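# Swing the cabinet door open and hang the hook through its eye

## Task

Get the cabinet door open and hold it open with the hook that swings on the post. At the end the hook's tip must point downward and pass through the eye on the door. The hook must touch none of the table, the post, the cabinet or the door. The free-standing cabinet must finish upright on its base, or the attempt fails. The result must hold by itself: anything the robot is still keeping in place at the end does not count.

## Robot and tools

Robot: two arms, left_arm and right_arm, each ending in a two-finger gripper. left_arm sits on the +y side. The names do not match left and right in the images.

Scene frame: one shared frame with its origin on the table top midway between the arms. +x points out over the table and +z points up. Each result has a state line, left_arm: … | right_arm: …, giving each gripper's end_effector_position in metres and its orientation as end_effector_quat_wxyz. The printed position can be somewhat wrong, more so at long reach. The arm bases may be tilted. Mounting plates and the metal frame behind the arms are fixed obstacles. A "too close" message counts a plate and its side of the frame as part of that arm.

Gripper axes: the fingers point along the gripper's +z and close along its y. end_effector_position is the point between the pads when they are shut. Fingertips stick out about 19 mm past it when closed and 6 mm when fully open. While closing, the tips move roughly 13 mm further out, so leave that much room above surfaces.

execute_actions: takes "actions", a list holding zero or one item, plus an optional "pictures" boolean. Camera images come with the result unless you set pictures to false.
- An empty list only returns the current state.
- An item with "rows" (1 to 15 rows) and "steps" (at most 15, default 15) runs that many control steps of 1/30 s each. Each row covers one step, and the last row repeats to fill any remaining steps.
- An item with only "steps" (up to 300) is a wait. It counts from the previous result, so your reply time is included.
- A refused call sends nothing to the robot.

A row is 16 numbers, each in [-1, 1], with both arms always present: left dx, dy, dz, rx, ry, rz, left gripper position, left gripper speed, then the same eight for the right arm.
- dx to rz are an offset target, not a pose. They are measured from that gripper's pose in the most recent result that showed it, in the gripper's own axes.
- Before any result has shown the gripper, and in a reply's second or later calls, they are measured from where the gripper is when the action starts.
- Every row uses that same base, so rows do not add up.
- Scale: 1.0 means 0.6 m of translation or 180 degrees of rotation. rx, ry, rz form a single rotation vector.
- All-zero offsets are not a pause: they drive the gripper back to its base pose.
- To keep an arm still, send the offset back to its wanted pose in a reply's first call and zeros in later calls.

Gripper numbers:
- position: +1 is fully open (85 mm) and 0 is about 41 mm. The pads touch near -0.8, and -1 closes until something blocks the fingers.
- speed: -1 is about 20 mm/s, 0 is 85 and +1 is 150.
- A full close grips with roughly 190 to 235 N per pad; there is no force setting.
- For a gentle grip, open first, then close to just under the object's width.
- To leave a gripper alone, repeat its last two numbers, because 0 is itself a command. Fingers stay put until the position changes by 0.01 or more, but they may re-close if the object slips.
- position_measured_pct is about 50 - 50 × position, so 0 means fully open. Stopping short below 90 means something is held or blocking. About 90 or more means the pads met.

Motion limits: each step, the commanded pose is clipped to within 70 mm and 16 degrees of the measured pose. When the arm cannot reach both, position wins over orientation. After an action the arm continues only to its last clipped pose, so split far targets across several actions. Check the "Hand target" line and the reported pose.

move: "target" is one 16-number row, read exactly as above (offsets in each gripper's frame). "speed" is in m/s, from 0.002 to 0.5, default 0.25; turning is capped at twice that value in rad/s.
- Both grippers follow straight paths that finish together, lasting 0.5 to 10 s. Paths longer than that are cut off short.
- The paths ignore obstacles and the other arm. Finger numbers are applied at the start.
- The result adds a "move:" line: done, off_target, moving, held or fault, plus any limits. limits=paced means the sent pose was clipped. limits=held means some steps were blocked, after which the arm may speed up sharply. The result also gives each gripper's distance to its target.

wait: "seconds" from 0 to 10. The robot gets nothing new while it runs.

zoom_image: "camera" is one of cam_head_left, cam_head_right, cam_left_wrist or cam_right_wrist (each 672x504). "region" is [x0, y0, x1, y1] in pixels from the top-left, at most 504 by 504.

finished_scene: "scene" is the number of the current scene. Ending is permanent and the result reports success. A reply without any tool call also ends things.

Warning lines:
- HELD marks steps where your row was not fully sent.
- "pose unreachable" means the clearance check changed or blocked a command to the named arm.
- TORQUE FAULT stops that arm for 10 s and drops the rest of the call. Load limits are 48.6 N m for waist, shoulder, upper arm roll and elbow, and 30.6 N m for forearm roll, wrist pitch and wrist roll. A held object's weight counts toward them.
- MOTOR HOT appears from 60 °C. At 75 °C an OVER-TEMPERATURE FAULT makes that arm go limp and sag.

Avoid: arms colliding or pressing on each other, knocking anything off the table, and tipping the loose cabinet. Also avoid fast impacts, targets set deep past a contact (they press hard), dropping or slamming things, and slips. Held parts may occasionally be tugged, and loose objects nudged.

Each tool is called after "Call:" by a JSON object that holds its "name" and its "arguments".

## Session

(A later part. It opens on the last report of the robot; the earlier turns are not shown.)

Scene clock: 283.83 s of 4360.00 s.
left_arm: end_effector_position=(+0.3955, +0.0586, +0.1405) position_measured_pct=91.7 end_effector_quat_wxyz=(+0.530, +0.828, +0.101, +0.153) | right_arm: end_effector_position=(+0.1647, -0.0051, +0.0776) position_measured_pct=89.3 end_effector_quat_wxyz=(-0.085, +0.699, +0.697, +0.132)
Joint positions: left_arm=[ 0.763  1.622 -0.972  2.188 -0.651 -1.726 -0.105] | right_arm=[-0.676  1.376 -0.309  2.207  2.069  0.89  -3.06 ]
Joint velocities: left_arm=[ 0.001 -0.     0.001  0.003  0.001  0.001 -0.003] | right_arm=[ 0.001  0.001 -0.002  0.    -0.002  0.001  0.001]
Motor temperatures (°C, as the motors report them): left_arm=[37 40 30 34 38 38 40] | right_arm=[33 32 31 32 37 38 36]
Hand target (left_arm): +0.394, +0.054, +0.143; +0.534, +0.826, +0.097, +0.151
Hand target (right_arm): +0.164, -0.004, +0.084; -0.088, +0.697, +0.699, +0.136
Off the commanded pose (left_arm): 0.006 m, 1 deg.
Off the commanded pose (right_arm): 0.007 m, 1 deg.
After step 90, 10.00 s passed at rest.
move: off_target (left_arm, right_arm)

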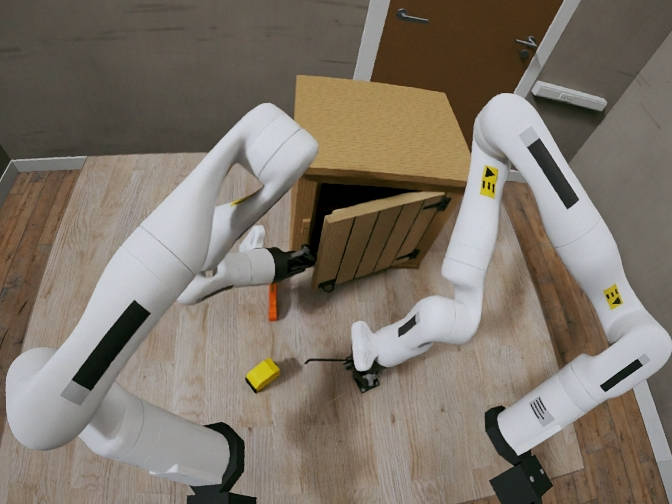

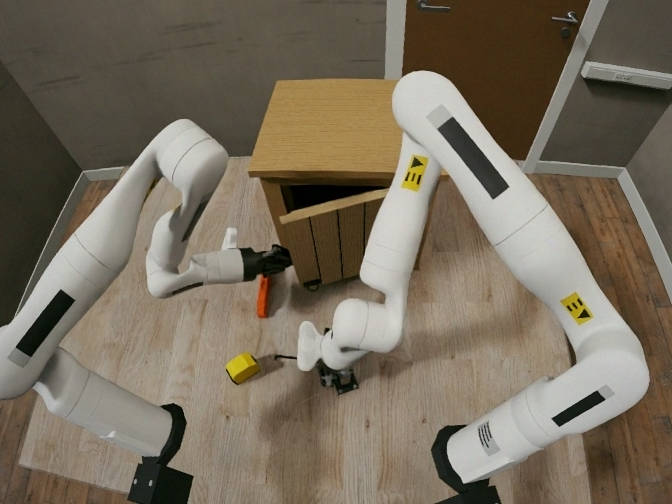

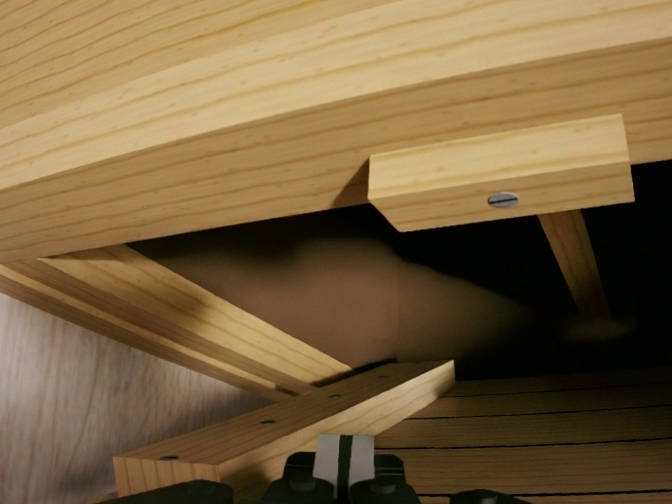

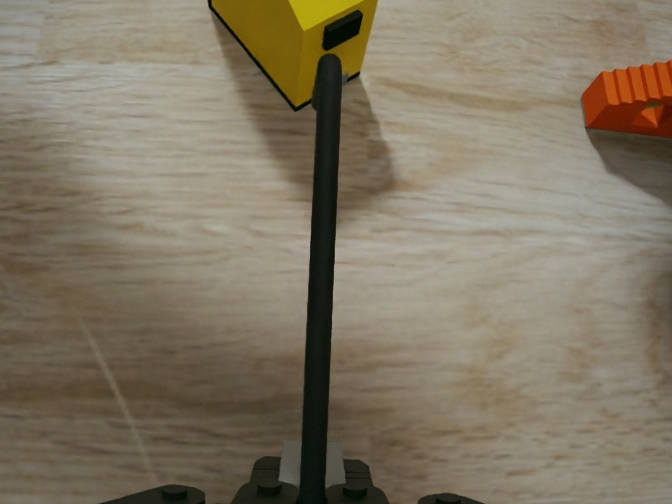

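Call:
{"name": "move", "arguments": {"target": [0,0,0,0,0,0,-1,0, -0.013,0.053,-0.0145,-0.06,-0.012,0.185,-1,0.5], "speed": 0.15}}

Call:
{"name": "move", "arguments": {"target": [-0.073,0.014,0.005,0,0,0,-1,0, 0,0,0,0,0,0,-1,0.5], "speed": 0.03}}

Scene clock: 298.20 s of 4360.00 s.
left_arm: end_effector_position=(+0.3955, +0.0590, +0.1402) position_measured_pct=91.7 end_effector_quat_wxyz=(+0.530, +0.828, +0.101, +0.153) | right_arm: end_effector_position=(+0.1882, -0.0140, +0.0780) position_measured_pct=89.3 end_effector_quat_wxyz=(-0.044, +0.877, +0.456, +0.145)
Joint positions: left_arm=[ 0.762  1.621 -0.972  2.188 -0.652 -1.725 -0.106] | right_arm=[-0.701  1.432 -0.375  2.163  1.931  1.107 -3.584]
Joint velocities: left_arm=[-0.     0.     0.    -0.    -0.001 -0.001  0.001] | right_arm=[-0.012 -0.003  0.012  0.    -0.    -0.013 -0.008]
Motor temperatures (°C, as the motors report them): left_arm=[37 40 30 34 38 38 40] | right_arm=[33 33 31 32 37 38 36]
Hand target (left_arm): +0.395, +0.059, +0.140; +0.530, +0.828, +0.101, +0.153
Hand target (right_arm): +0.196, -0.015, +0.085; -0.041, +0.877, +0.454, +0.153
Off the commanded pose (left_arm): 0.000 m, 0 deg.
Off the commanded pose (right_arm): 0.011 m, 1 deg.
After step 90, 9.00 s passed at rest.
move: off_target (right_arm)

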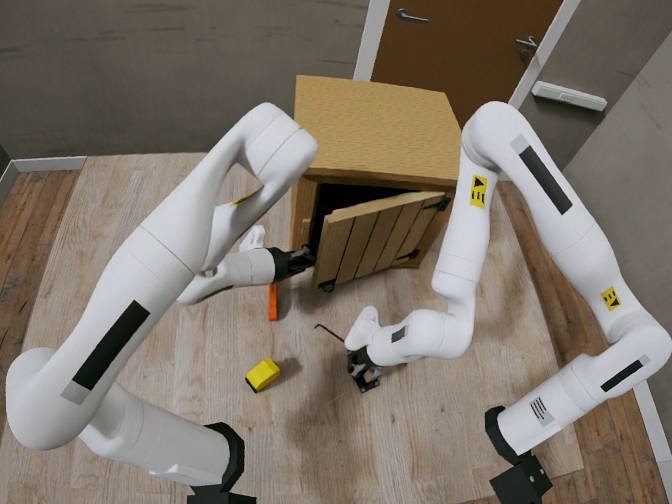

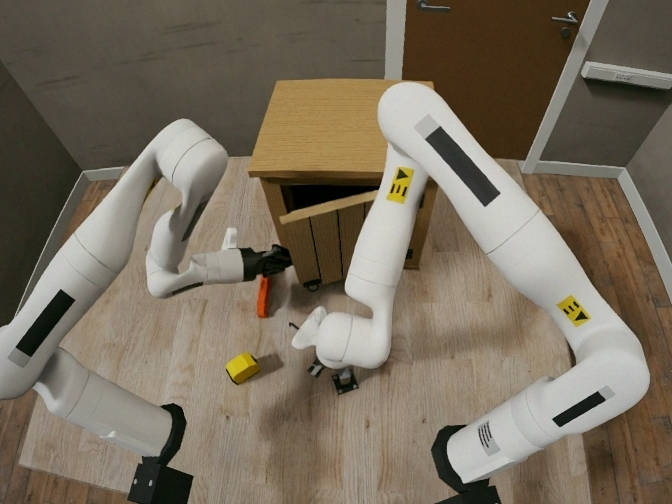

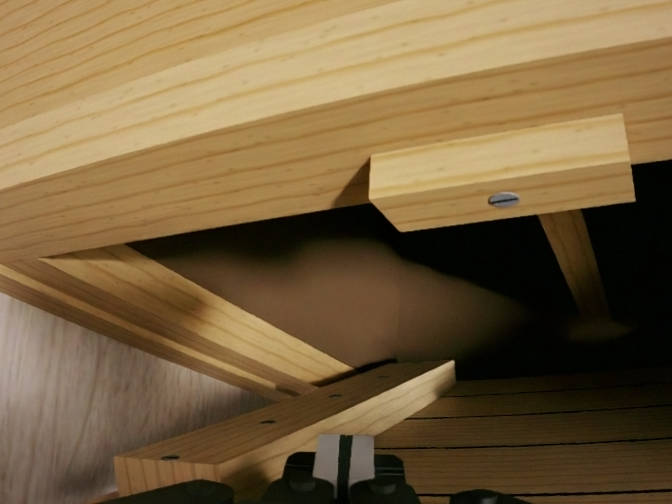

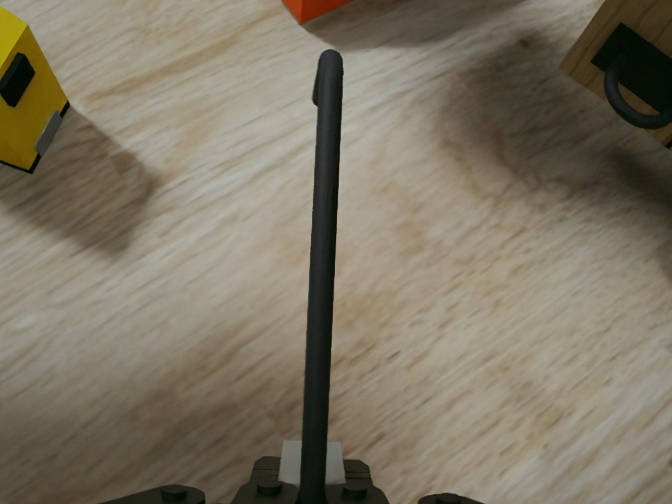

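Scene clock: 299.97 s of 4360.00 s.
left_arm: end_effector_position=(+0.3546, +0.0430, +0.1366) position_measured_pct=91.7 end_effector_quat_wxyz=(+0.524, +0.831, +0.104, +0.151) | right_arm: end_effector_position=(+0.1877, -0.0134, +0.0769) position_measured_pct=89.3 end_effector_quat_wxyz=(-0.044, +0.877, +0.456, +0.144)
Joint positions: left_arm=[ 0.807  1.675 -0.885  2.264 -0.552 -1.758 -0.163] | right_arm=[-0.7    1.435 -0.375  2.161  1.933  1.106 -3.584]
Joint velocities: left_arm=[ 0.    -0.     0.002  0.001 -0.     0.002 -0.004] | right_arm=[-0.001 -0.     0.002 -0.     0.    -0.002 -0.002]
Motor temperatures (°C, as the motors report them): left_arm=[37 40 30 34 38 38 40] | right_arm=[33 33 31 32 37 38 36]
Hand target (left_arm): +0.356, +0.039, +0.140; +0.530, +0.828, +0.101, +0.153
Hand target (right_arm): +0.188, -0.014, +0.078; -0.044, +0.877, +0.456, +0.145
Off the commanded pose (left_arm): 0.006 m, 1 deg.
Off the commanded pose (right_arm): 0.001 m, 0 deg.
move: off_target (left_arm)

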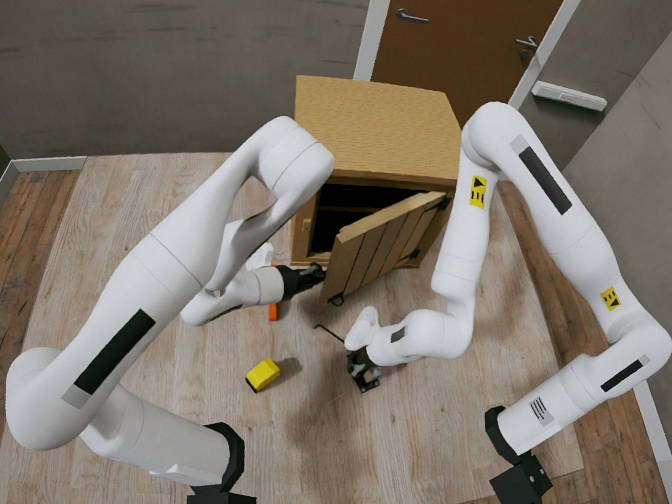

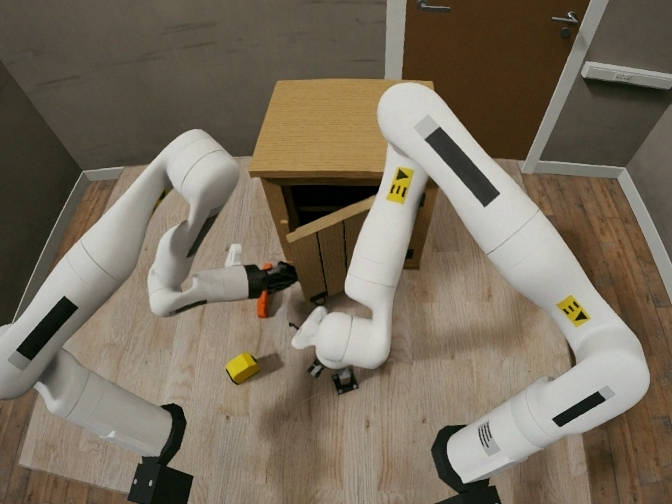

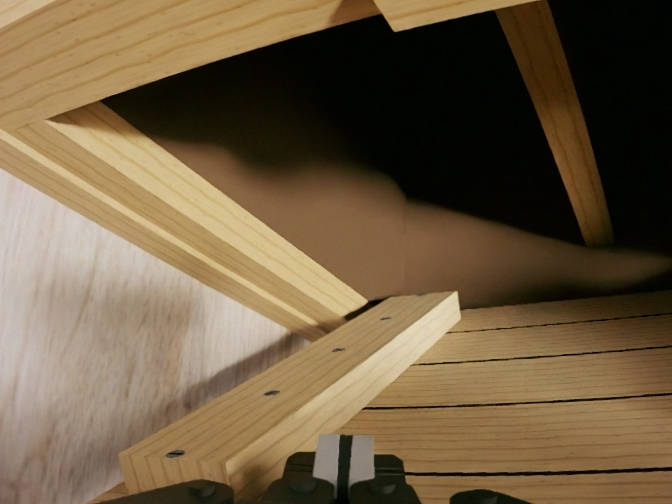

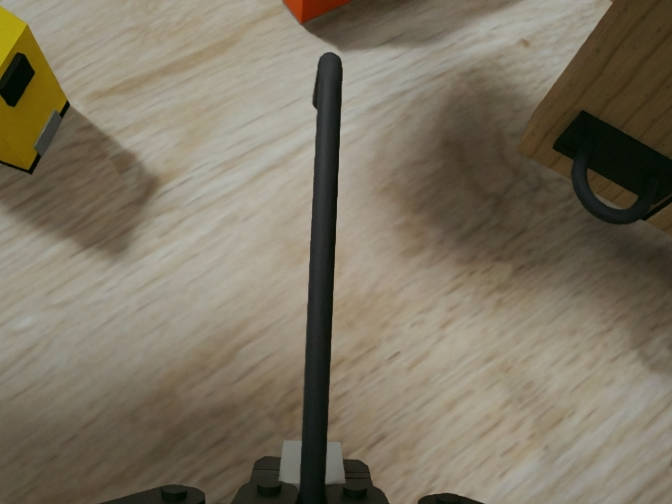

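Call:
{"name": "move", "arguments": {"target": [0,0,0,0,0,0,-1,0, -0.006,0.034,-0.0125,-0.05,0.036,0.158,-1,0.5], "speed": 0.12}}

Scene clock: 312.17 s of 4360.00 s.
left_arm: end_effector_position=(+0.3544, +0.0434, +0.1362) position_measured_pct=91.7 end_effector_quat_wxyz=(+0.524, +0.832, +0.104, +0.151) | right_arm: end_effector_position=(+0.2014, -0.0290, +0.0827) position_measured_pct=89.3 end_effector_quat_wxyz=(-0.036, +0.954, +0.210, +0.213)
Joint positions: left_arm=[ 0.806  1.675 -0.884  2.265 -0.553 -1.757 -0.164] | right_arm=[-0.749  1.534 -0.421  2.171  1.91   1.375 -4.183]
Joint velocities: left_arm=[-0.001 -0.001  0.     0.     0.001  0.001  0.   ] | right_arm=[-0.001  0.001  0.    -0.     0.     0.002 -0.003]
Motor temperatures (°C, as the motors report them): left_arm=[37 40 30 34 38 39 40] | right_arm=[33 33 31 32 37 38 36]
Hand target (left_arm): +0.355, +0.043, +0.137; +0.524, +0.831, +0.104, +0.151
Hand target (right_arm): +0.201, -0.030, +0.084; -0.036, +0.953, +0.211, +0.213
Off the commanded pose (left_arm): 0.001 m, 0 deg.
Off the commanded pose (right_arm): 0.002 m, 0 deg.
After step 90, 6.67 s passed at rest.
move: done

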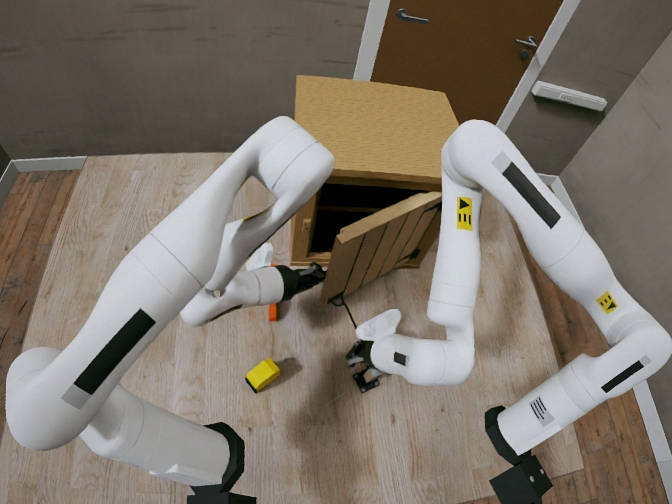

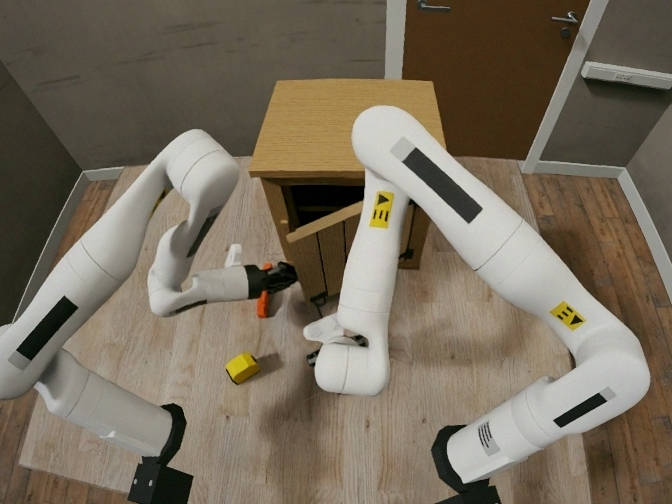

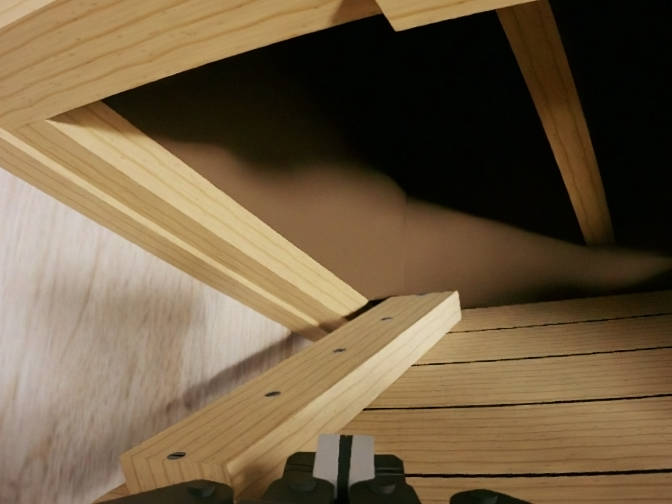

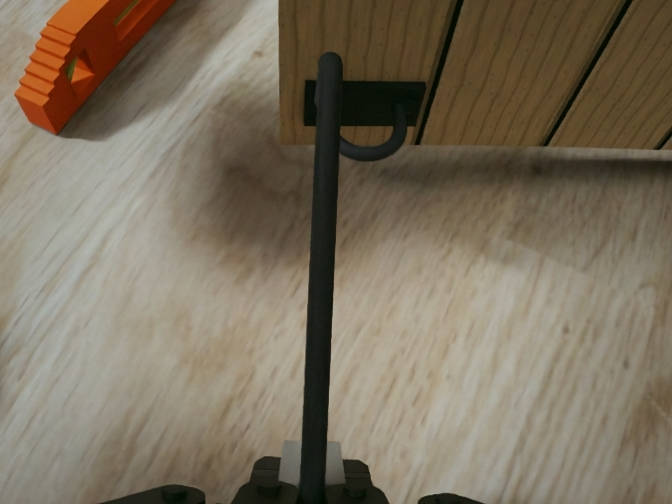

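Call:
{"name": "zoom_image", "arguments": {"camera": "cam_head_left", "region": [280, 250, 420, 400]}}

Region (280, 250, 420, 400) of cam_head_left's 672x504 image, scaled by 3.360, with more detail than that image has; it fills the left 470 columns of this view, and the rest is white.

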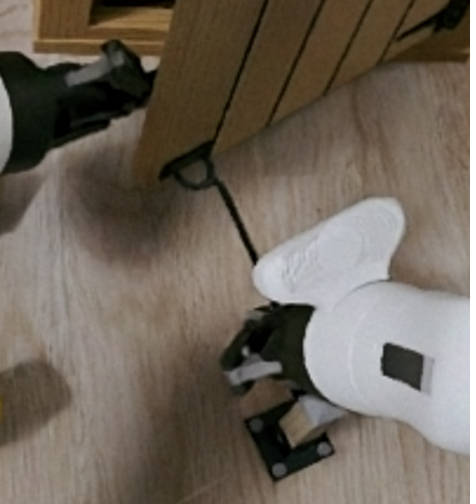

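Call:
{"name": "move", "arguments": {"target": [-0.022,0.004,0.0015,0,0,0,-1,0, 0,0.008,0,-0.016,-0.001,0.035,-1,0.5], "speed": 0.03}}

Scene clock: 337.63 s of 4360.00 s.
left_arm: end_effector_position=(+0.3423, +0.0375, +0.1358) position_measured_pct=91.7 end_effector_quat_wxyz=(+0.523, +0.832, +0.104, +0.151) | right_arm: end_effector_position=(+0.2033, -0.0335, +0.0823) position_measured_pct=89.3 end_effector_quat_wxyz=(-0.023, +0.965, +0.152, +0.214)
Joint positions: left_arm=[ 0.822  1.692 -0.854  2.283 -0.519 -1.768 -0.179] | right_arm=[-0.75   1.546 -0.437  2.138  1.852  1.403 -4.258]
Joint velocities: left_arm=[ 0.001  0.     0.    -0.001  0.001 -0.    -0.   ] | right_arm=[-0.    -0.     0.    -0.001  0.     0.    -0.   ]
Motor temperatures (°C, as the motors report them): left_arm=[37 40 30 34 38 39 40] | right_arm=[33 33 31 32 37 39 36]
Hand target (left_arm): +0.342, +0.037, +0.136; +0.524, +0.832, +0.104, +0.151
Hand target (right_arm): +0.203, -0.033, +0.083; -0.023, +0.965, +0.152, +0.214
Off the commanded pose (left_arm): 0.000 m, 0 deg.
Off the commanded pose (right_arm): 0.000 m, 0 deg.
After step 90, 20.23 s passed at rest.
move: done

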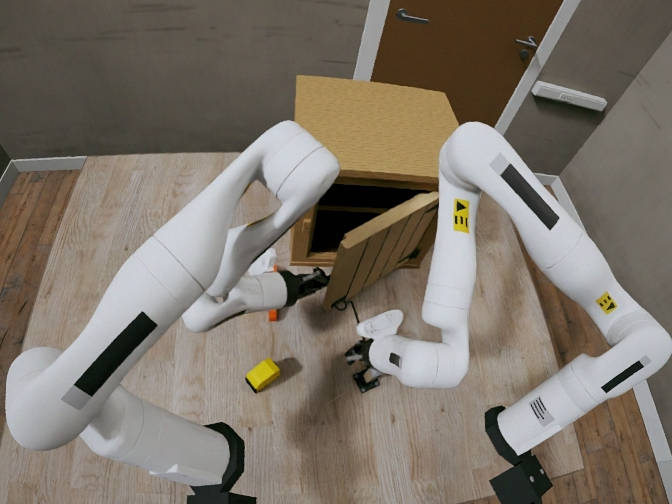

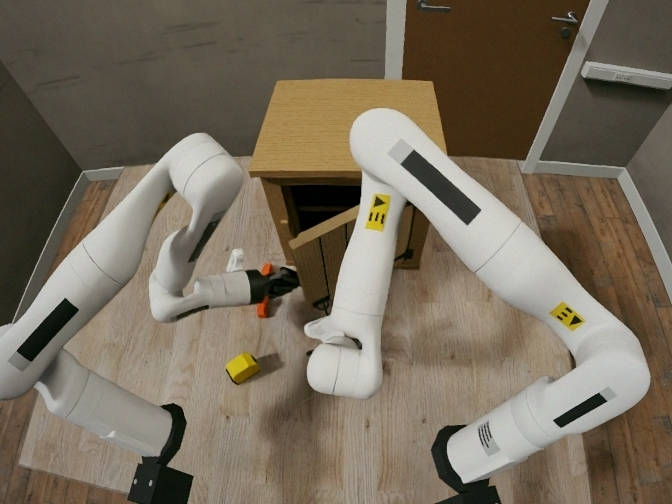

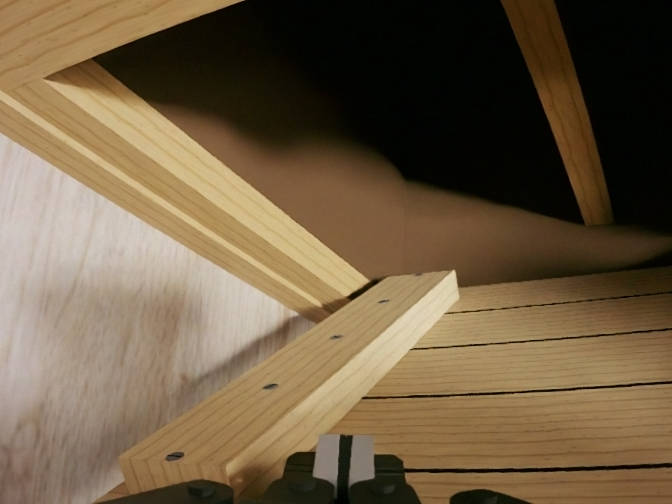

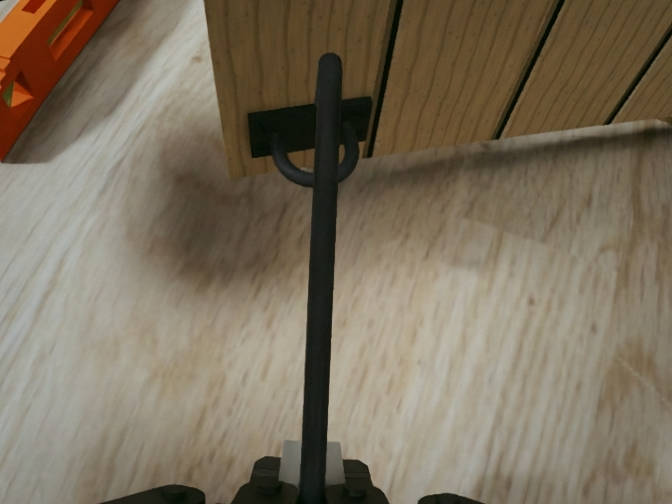

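Call:
{"name": "move", "arguments": {"target": [0,0,0,0,0,0,-1,0, -0.004,-0.002,0.013,0.0035,-0.067,-0.008,-1,0.5], "speed": 0.05}}

Scene clock: 344.53 s of 4360.00 s.
left_arm: end_effector_position=(+0.3423, +0.0376, +0.1357) position_measured_pct=91.7 end_effector_quat_wxyz=(+0.523, +0.832, +0.104, +0.151) | right_arm: end_effector_position=(+0.2008, -0.0330, +0.0734) position_measured_pct=89.3 end_effector_quat_wxyz=(-0.009, +0.980, +0.169, +0.109)
Joint positions: left_arm=[ 0.822  1.692 -0.854  2.283 -0.519 -1.767 -0.179] | right_arm=[-0.62   1.456 -0.474  2.059  1.73   1.231 -3.965]
Joint velocities: left_arm=[ 0.    -0.     0.    -0.    -0.001 -0.001 -0.   ] | right_arm=[ 0.001 -0.003  0.004 -0.001 -0.003 -0.008  0.003]
Motor temperatures (°C, as the motors report them): left_arm=[37 40 30 34 38 39 40] | right_arm=[33 33 31 32 37 39 36]
Hand target (left_arm): +0.342, +0.038, +0.136; +0.523, +0.832, +0.104, +0.151
Hand target (right_arm): +0.204, -0.032, +0.074; -0.009, +0.980, +0.167, +0.111
Off the commanded pose (left_arm): 0.000 m, 0 deg.
Off the commanded pose (right_arm): 0.003 m, 0 deg.
After step 90, 1.53 s passed at rest.
move: done

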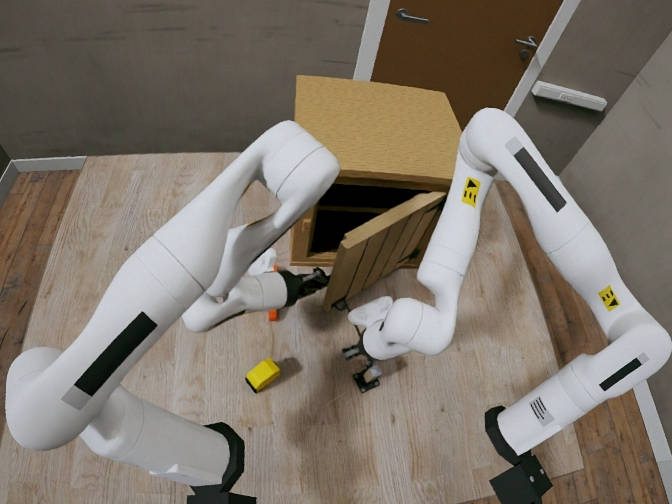

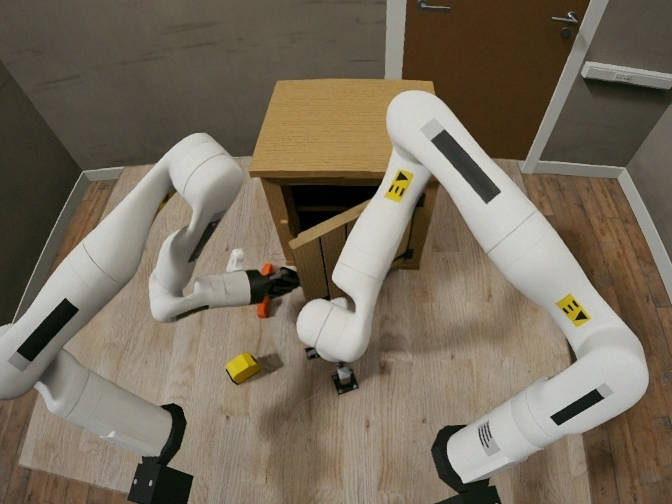

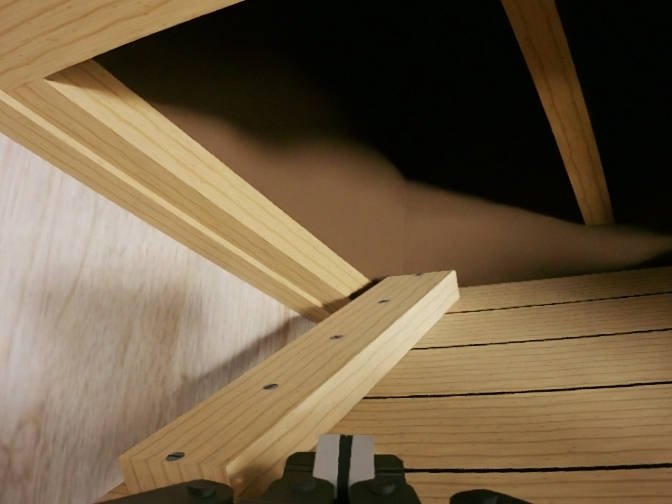

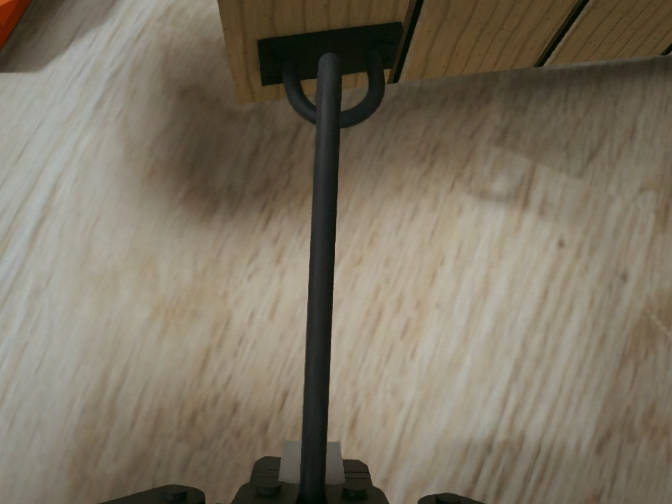

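Call:
{"name": "move", "arguments": {"target": [-0.017,0.0035,0.002,0,0,0,-1,0, 0,0,0,0,0,0,-1,0.5], "speed": 0.02}}

Scene clock: 349.83 s of 4360.00 s.
left_arm: end_effector_position=(+0.3333, +0.0324, +0.1357) position_measured_pct=91.7 end_effector_quat_wxyz=(+0.523, +0.832, +0.105, +0.151) | right_arm: end_effector_position=(+0.2006, -0.0331, +0.0734) position_measured_pct=89.3 end_effector_quat_wxyz=(-0.009, +0.980, +0.169, +0.108)
Joint positions: left_arm=[ 0.835  1.705 -0.828  2.295 -0.492 -1.774 -0.189] | right_arm=[-0.62   1.456 -0.474  2.059  1.73   1.231 -3.965]
Joint velocities: left_arm=[ 0.002  0.001  0.001  0.001  0.002 -0.001 -0.001] | right_arm=[-0.     0.    -0.001  0.     0.     0.     0.   ]
Motor temperatures (°C, as the motors report them): left_arm=[37 40 30 34 38 39 40] | right_arm=[33 33 31 32 37 39 36]
Hand target (left_arm): +0.333, +0.032, +0.136; +0.523, +0.832, +0.104, +0.151
Hand target (right_arm): +0.201, -0.033, +0.073; -0.009, +0.980, +0.169, +0.109
Off the commanded pose (left_arm): 0.000 m, 0 deg.
Off the commanded pose (right_arm): 0.000 m, 0 deg.
After step 90, 1.57 s passed at rest.
move: done

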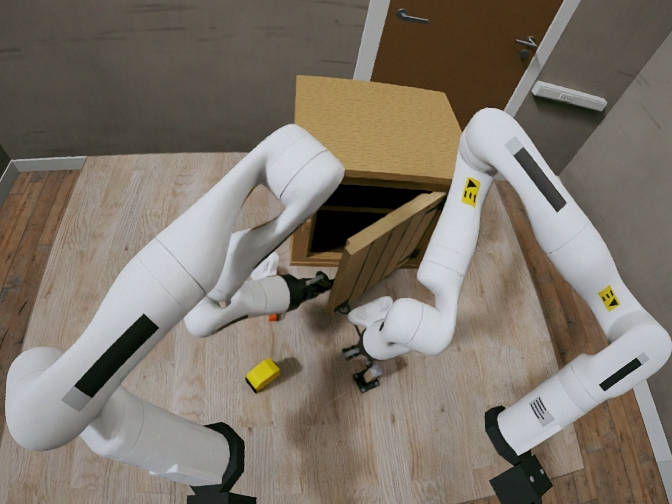

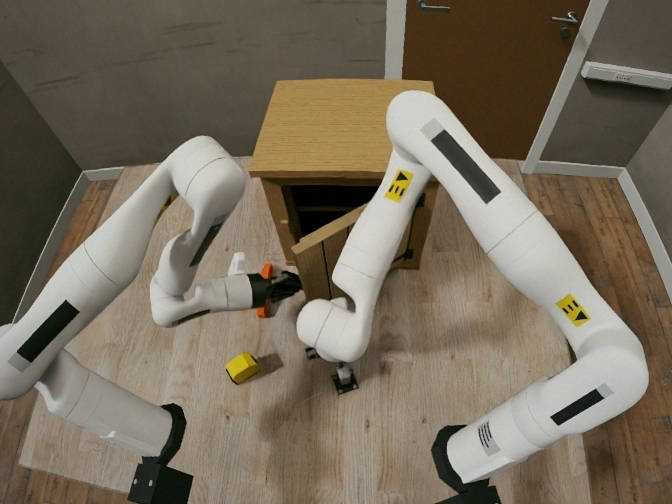

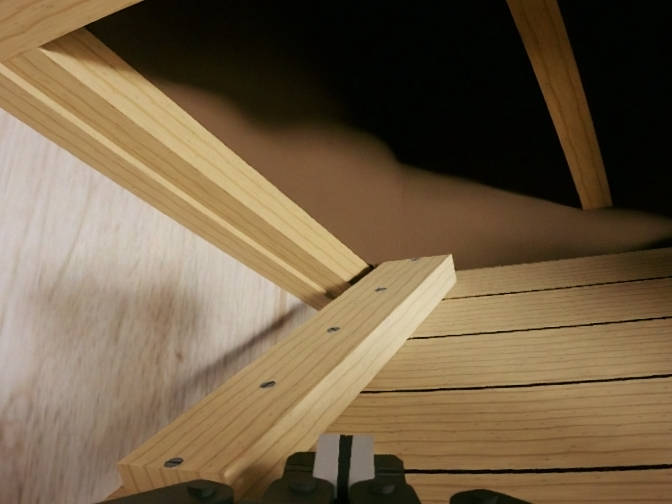

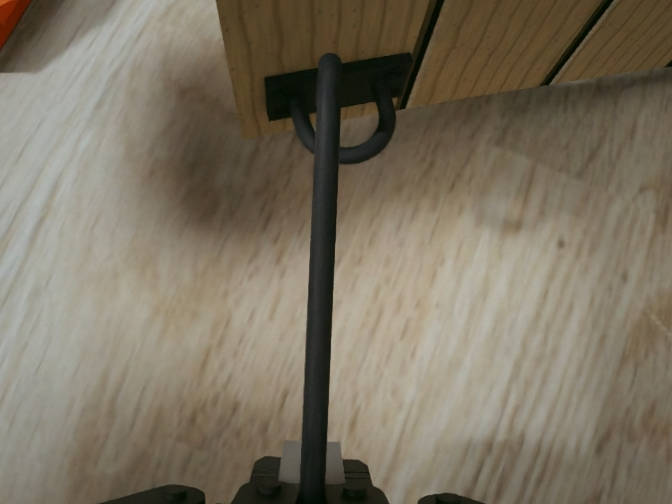

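Now yaw 2° right and lower.

Call:
{"name": "move", "arguments": {"target": [0,0,0,0,0,0,-1,0, -0.003,0.0025,0.012,-0.0025,-0.055,0.011,-1,0.5], "speed": 0.05}}

Scene clock: 356.23 s of 4360.00 s.
left_arm: end_effector_position=(+0.3333, +0.0324, +0.1357) position_measured_pct=91.7 end_effector_quat_wxyz=(+0.523, +0.832, +0.105, +0.151) | right_arm: end_effector_position=(+0.1980, -0.0352, +0.0665) position_measured_pct=89.3 end_effector_quat_wxyz=(+0.008, +0.988, +0.154, +0.022)
Joint positions: left_arm=[ 0.835  1.705 -0.828  2.295 -0.492 -1.774 -0.189] | right_arm=[-0.521  1.423 -0.506  1.957  1.564  1.154 -3.745]
Joint velocities: left_arm=[ 0.     0.001  0.    -0.     0.001 -0.002 -0.001] | right_arm=[ 0.    -0.002  0.002 -0.002 -0.004 -0.006  0.002]
Motor temperatures (°C, as the motors report them): left_arm=[37 40 30 34 38 39 40] | right_arm=[33 33 31 32 37 39 36]
Hand target (left_arm): +0.333, +0.032, +0.136; +0.523, +0.832, +0.105, +0.151
Hand target (right_arm): +0.201, -0.035, +0.066; +0.008, +0.988, +0.152, +0.024
Off the commanded pose (left_arm): 0.000 m, 0 deg.
Off the commanded pose (right_arm): 0.003 m, 0 deg.
After step 90, 1.40 s passed at rest.
move: done

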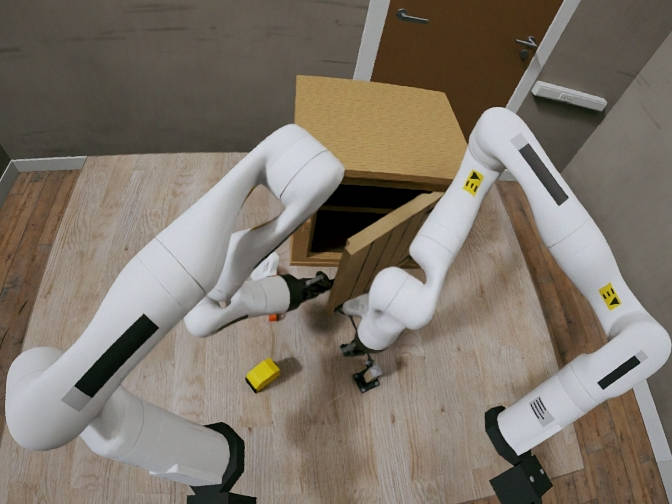

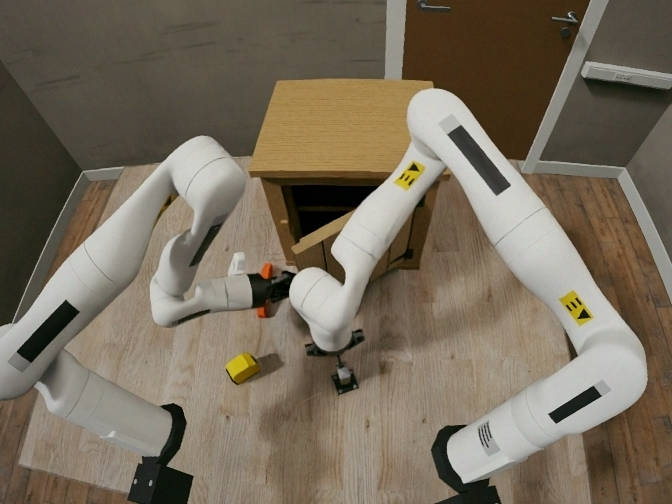

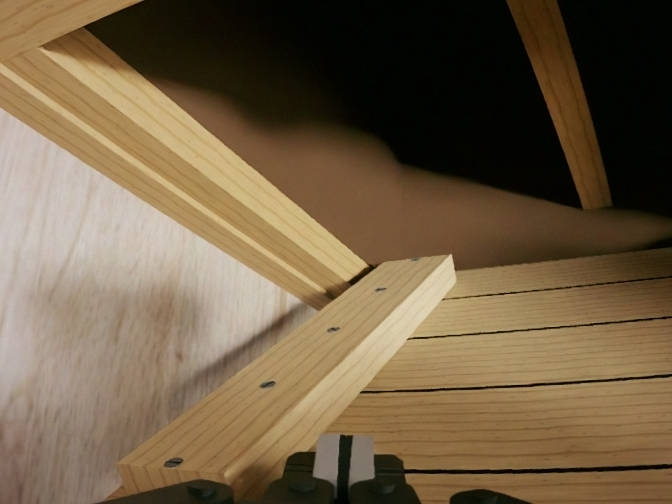

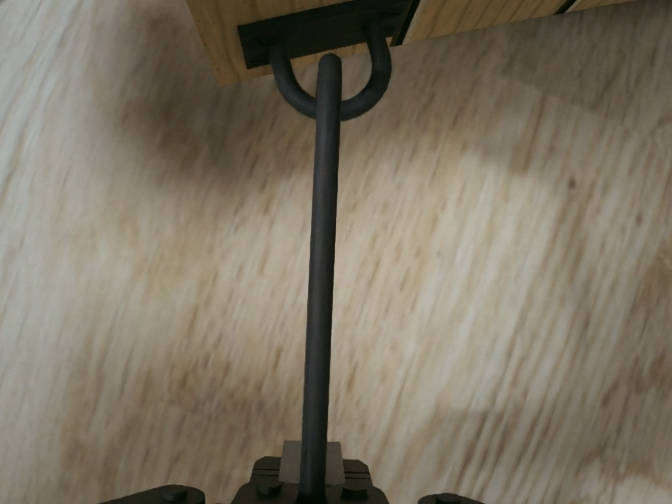

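The tip is in the eye, so I'll release and retreat.

Call:
{"name": "move", "arguments": {"target": [0,0,0,0,0,0,-1,0, 0,0,0,0,0,0,0.3,0]}}

Call:
{"name": "move", "arguments": {"target": [0.03,0,-0.12,0,0,0,-1,0, -0.03,0,-0.13,0,0,0,0.3,0], "speed": 0.1}}

Scene clock: 360.77 s of 4360.00 s.
left_arm: end_effector_position=(+0.3333, +0.0324, +0.1357) position_measured_pct=91.7 end_effector_quat_wxyz=(+0.523, +0.832, +0.105, +0.151) | right_arm: end_effector_position=(+0.1980, -0.0352, +0.0665) position_measured_pct=34.9 end_effector_quat_wxyz=(+0.008, +0.988, +0.154, +0.022)
Joint positions: left_arm=[ 0.835  1.705 -0.828  2.295 -0.492 -1.774 -0.189] | right_arm=[-0.521  1.423 -0.506  1.957  1.564  1.153 -3.745]
Joint velocities: left_arm=[ 0.001 -0.001 -0.    -0.001  0.    -0.     0.002] | right_arm=[-0.    -0.    -0.001  0.    -0.    -0.     0.001]
Motor temperatures (°C, as the motors report them): left_arm=[37 40 30 34 38 39 40] | right_arm=[33 33 31 32 37 39 36]
Hand target (left_arm): +0.333, +0.032, +0.136; +0.523, +0.832, +0.105, +0.151
Hand target (right_arm): +0.198, -0.035, +0.067; +0.008, +0.988, +0.154, +0.022
Off the commanded pose (left_arm): 0.000 m, 0 deg.
Off the commanded pose (right_arm): 0.000 m, 0 deg.
After step 90, 0.57 s passed at rest.
move: done

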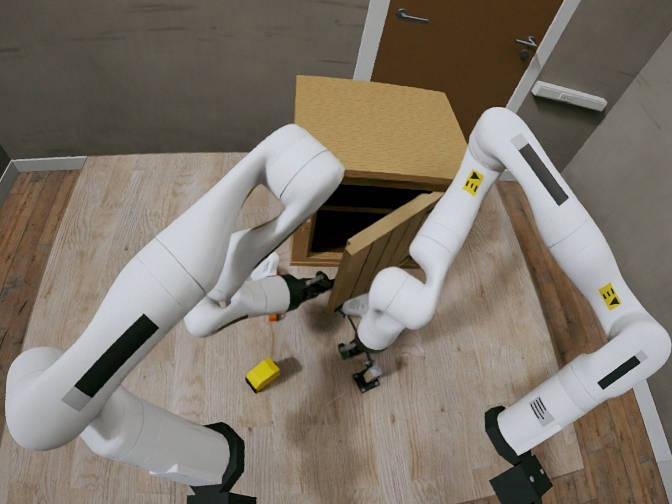

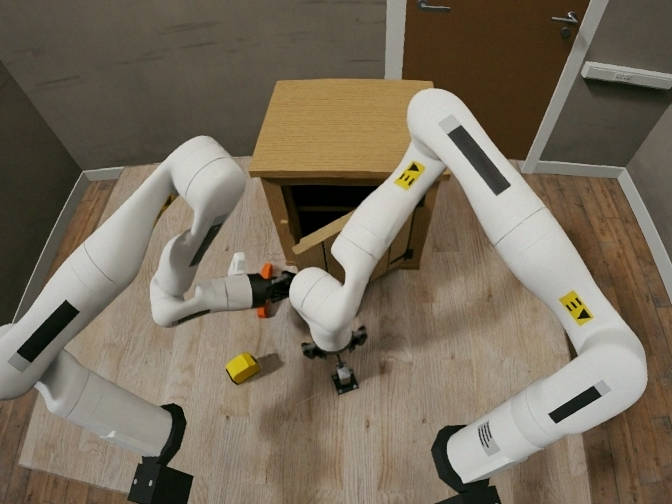

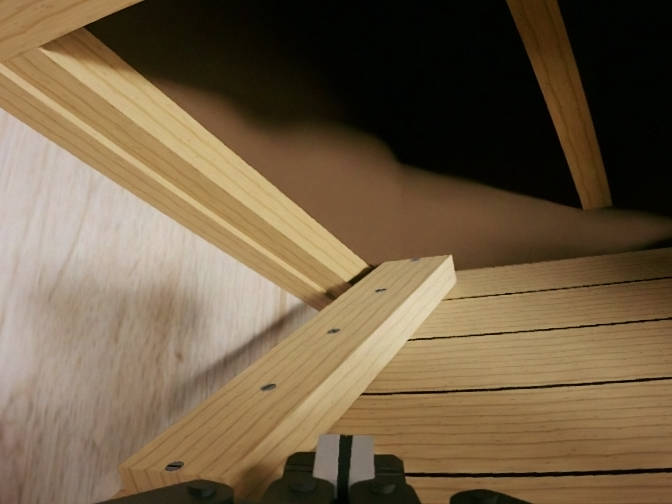

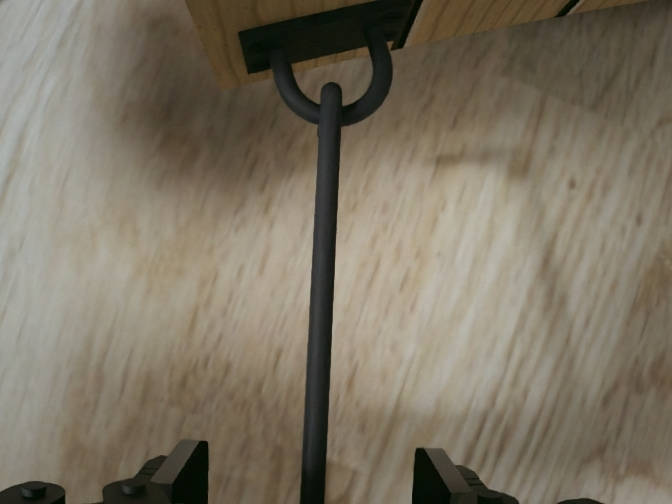

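Scene clock: 361.93 s of 4360.00 s.
left_arm: end_effector_position=(+0.3244, +0.0986, +0.1678) position_measured_pct=91.7 end_effector_quat_wxyz=(+0.523, +0.832, +0.104, +0.151) | right_arm: end_effector_position=(+0.1775, -0.0401, +0.1434) position_measured_pct=34.9 end_effector_quat_wxyz=(+0.008, +0.988, +0.154, +0.022)
Joint positions: left_arm=[ 0.728  1.67  -1.004  2.456 -0.703 -1.985 -0.282] | right_arm=[-0.608  1.307 -0.619  2.016  1.393  1.219 -3.758]
Joint velocities: left_arm=[-0.004  0.    -0.002  0.001 -0.001  0.001  0.002] | right_arm=[-0.001 -0.003 -0.002  0.    -0.001  0.002 -0.   ]
Motor temperatures (°C, as the motors report them): left_arm=[37 40 30 34 38 39 40] | right_arm=[33 33 31 32 37 38 36]
Hand target (left_arm): +0.324, +0.099, +0.168; +0.523, +0.832, +0.104, +0.151
Hand target (right_arm): +0.178, -0.040, +0.144; +0.008, +0.988, +0.154, +0.022
Off the commanded pose (left_arm): 0.000 m, 0 deg.
Off the commanded pose (right_arm): 0.000 m, 0 deg.
move: done

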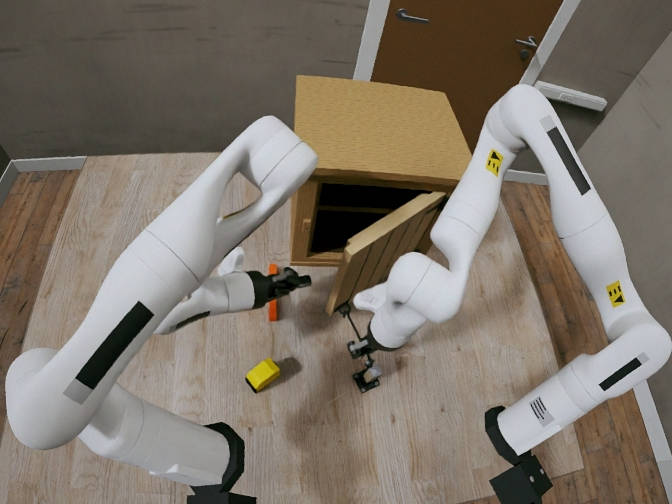

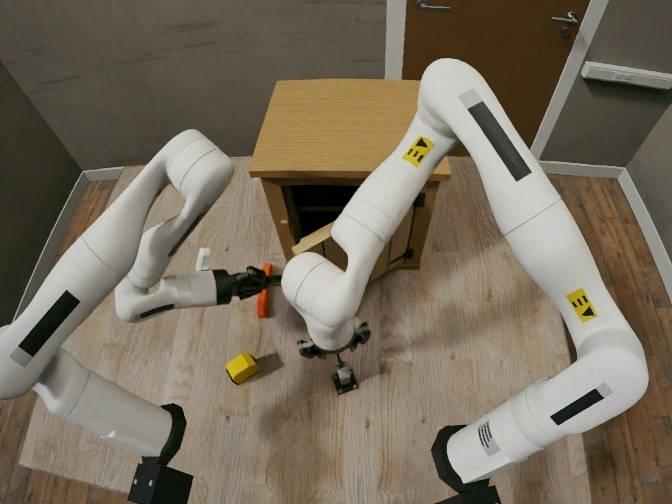

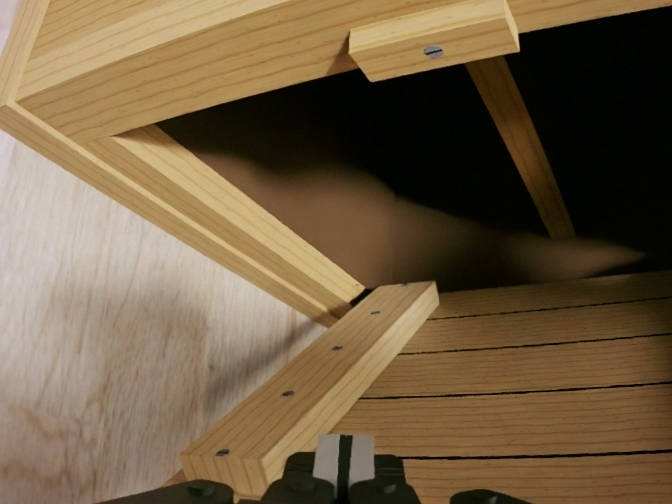

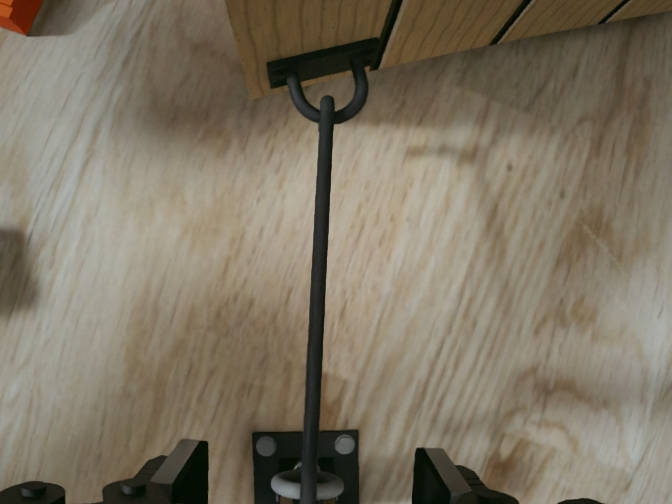

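Call:
{"name": "finished_scene", "arguments": {"scene": 2}}

The scene is finished: the task was done.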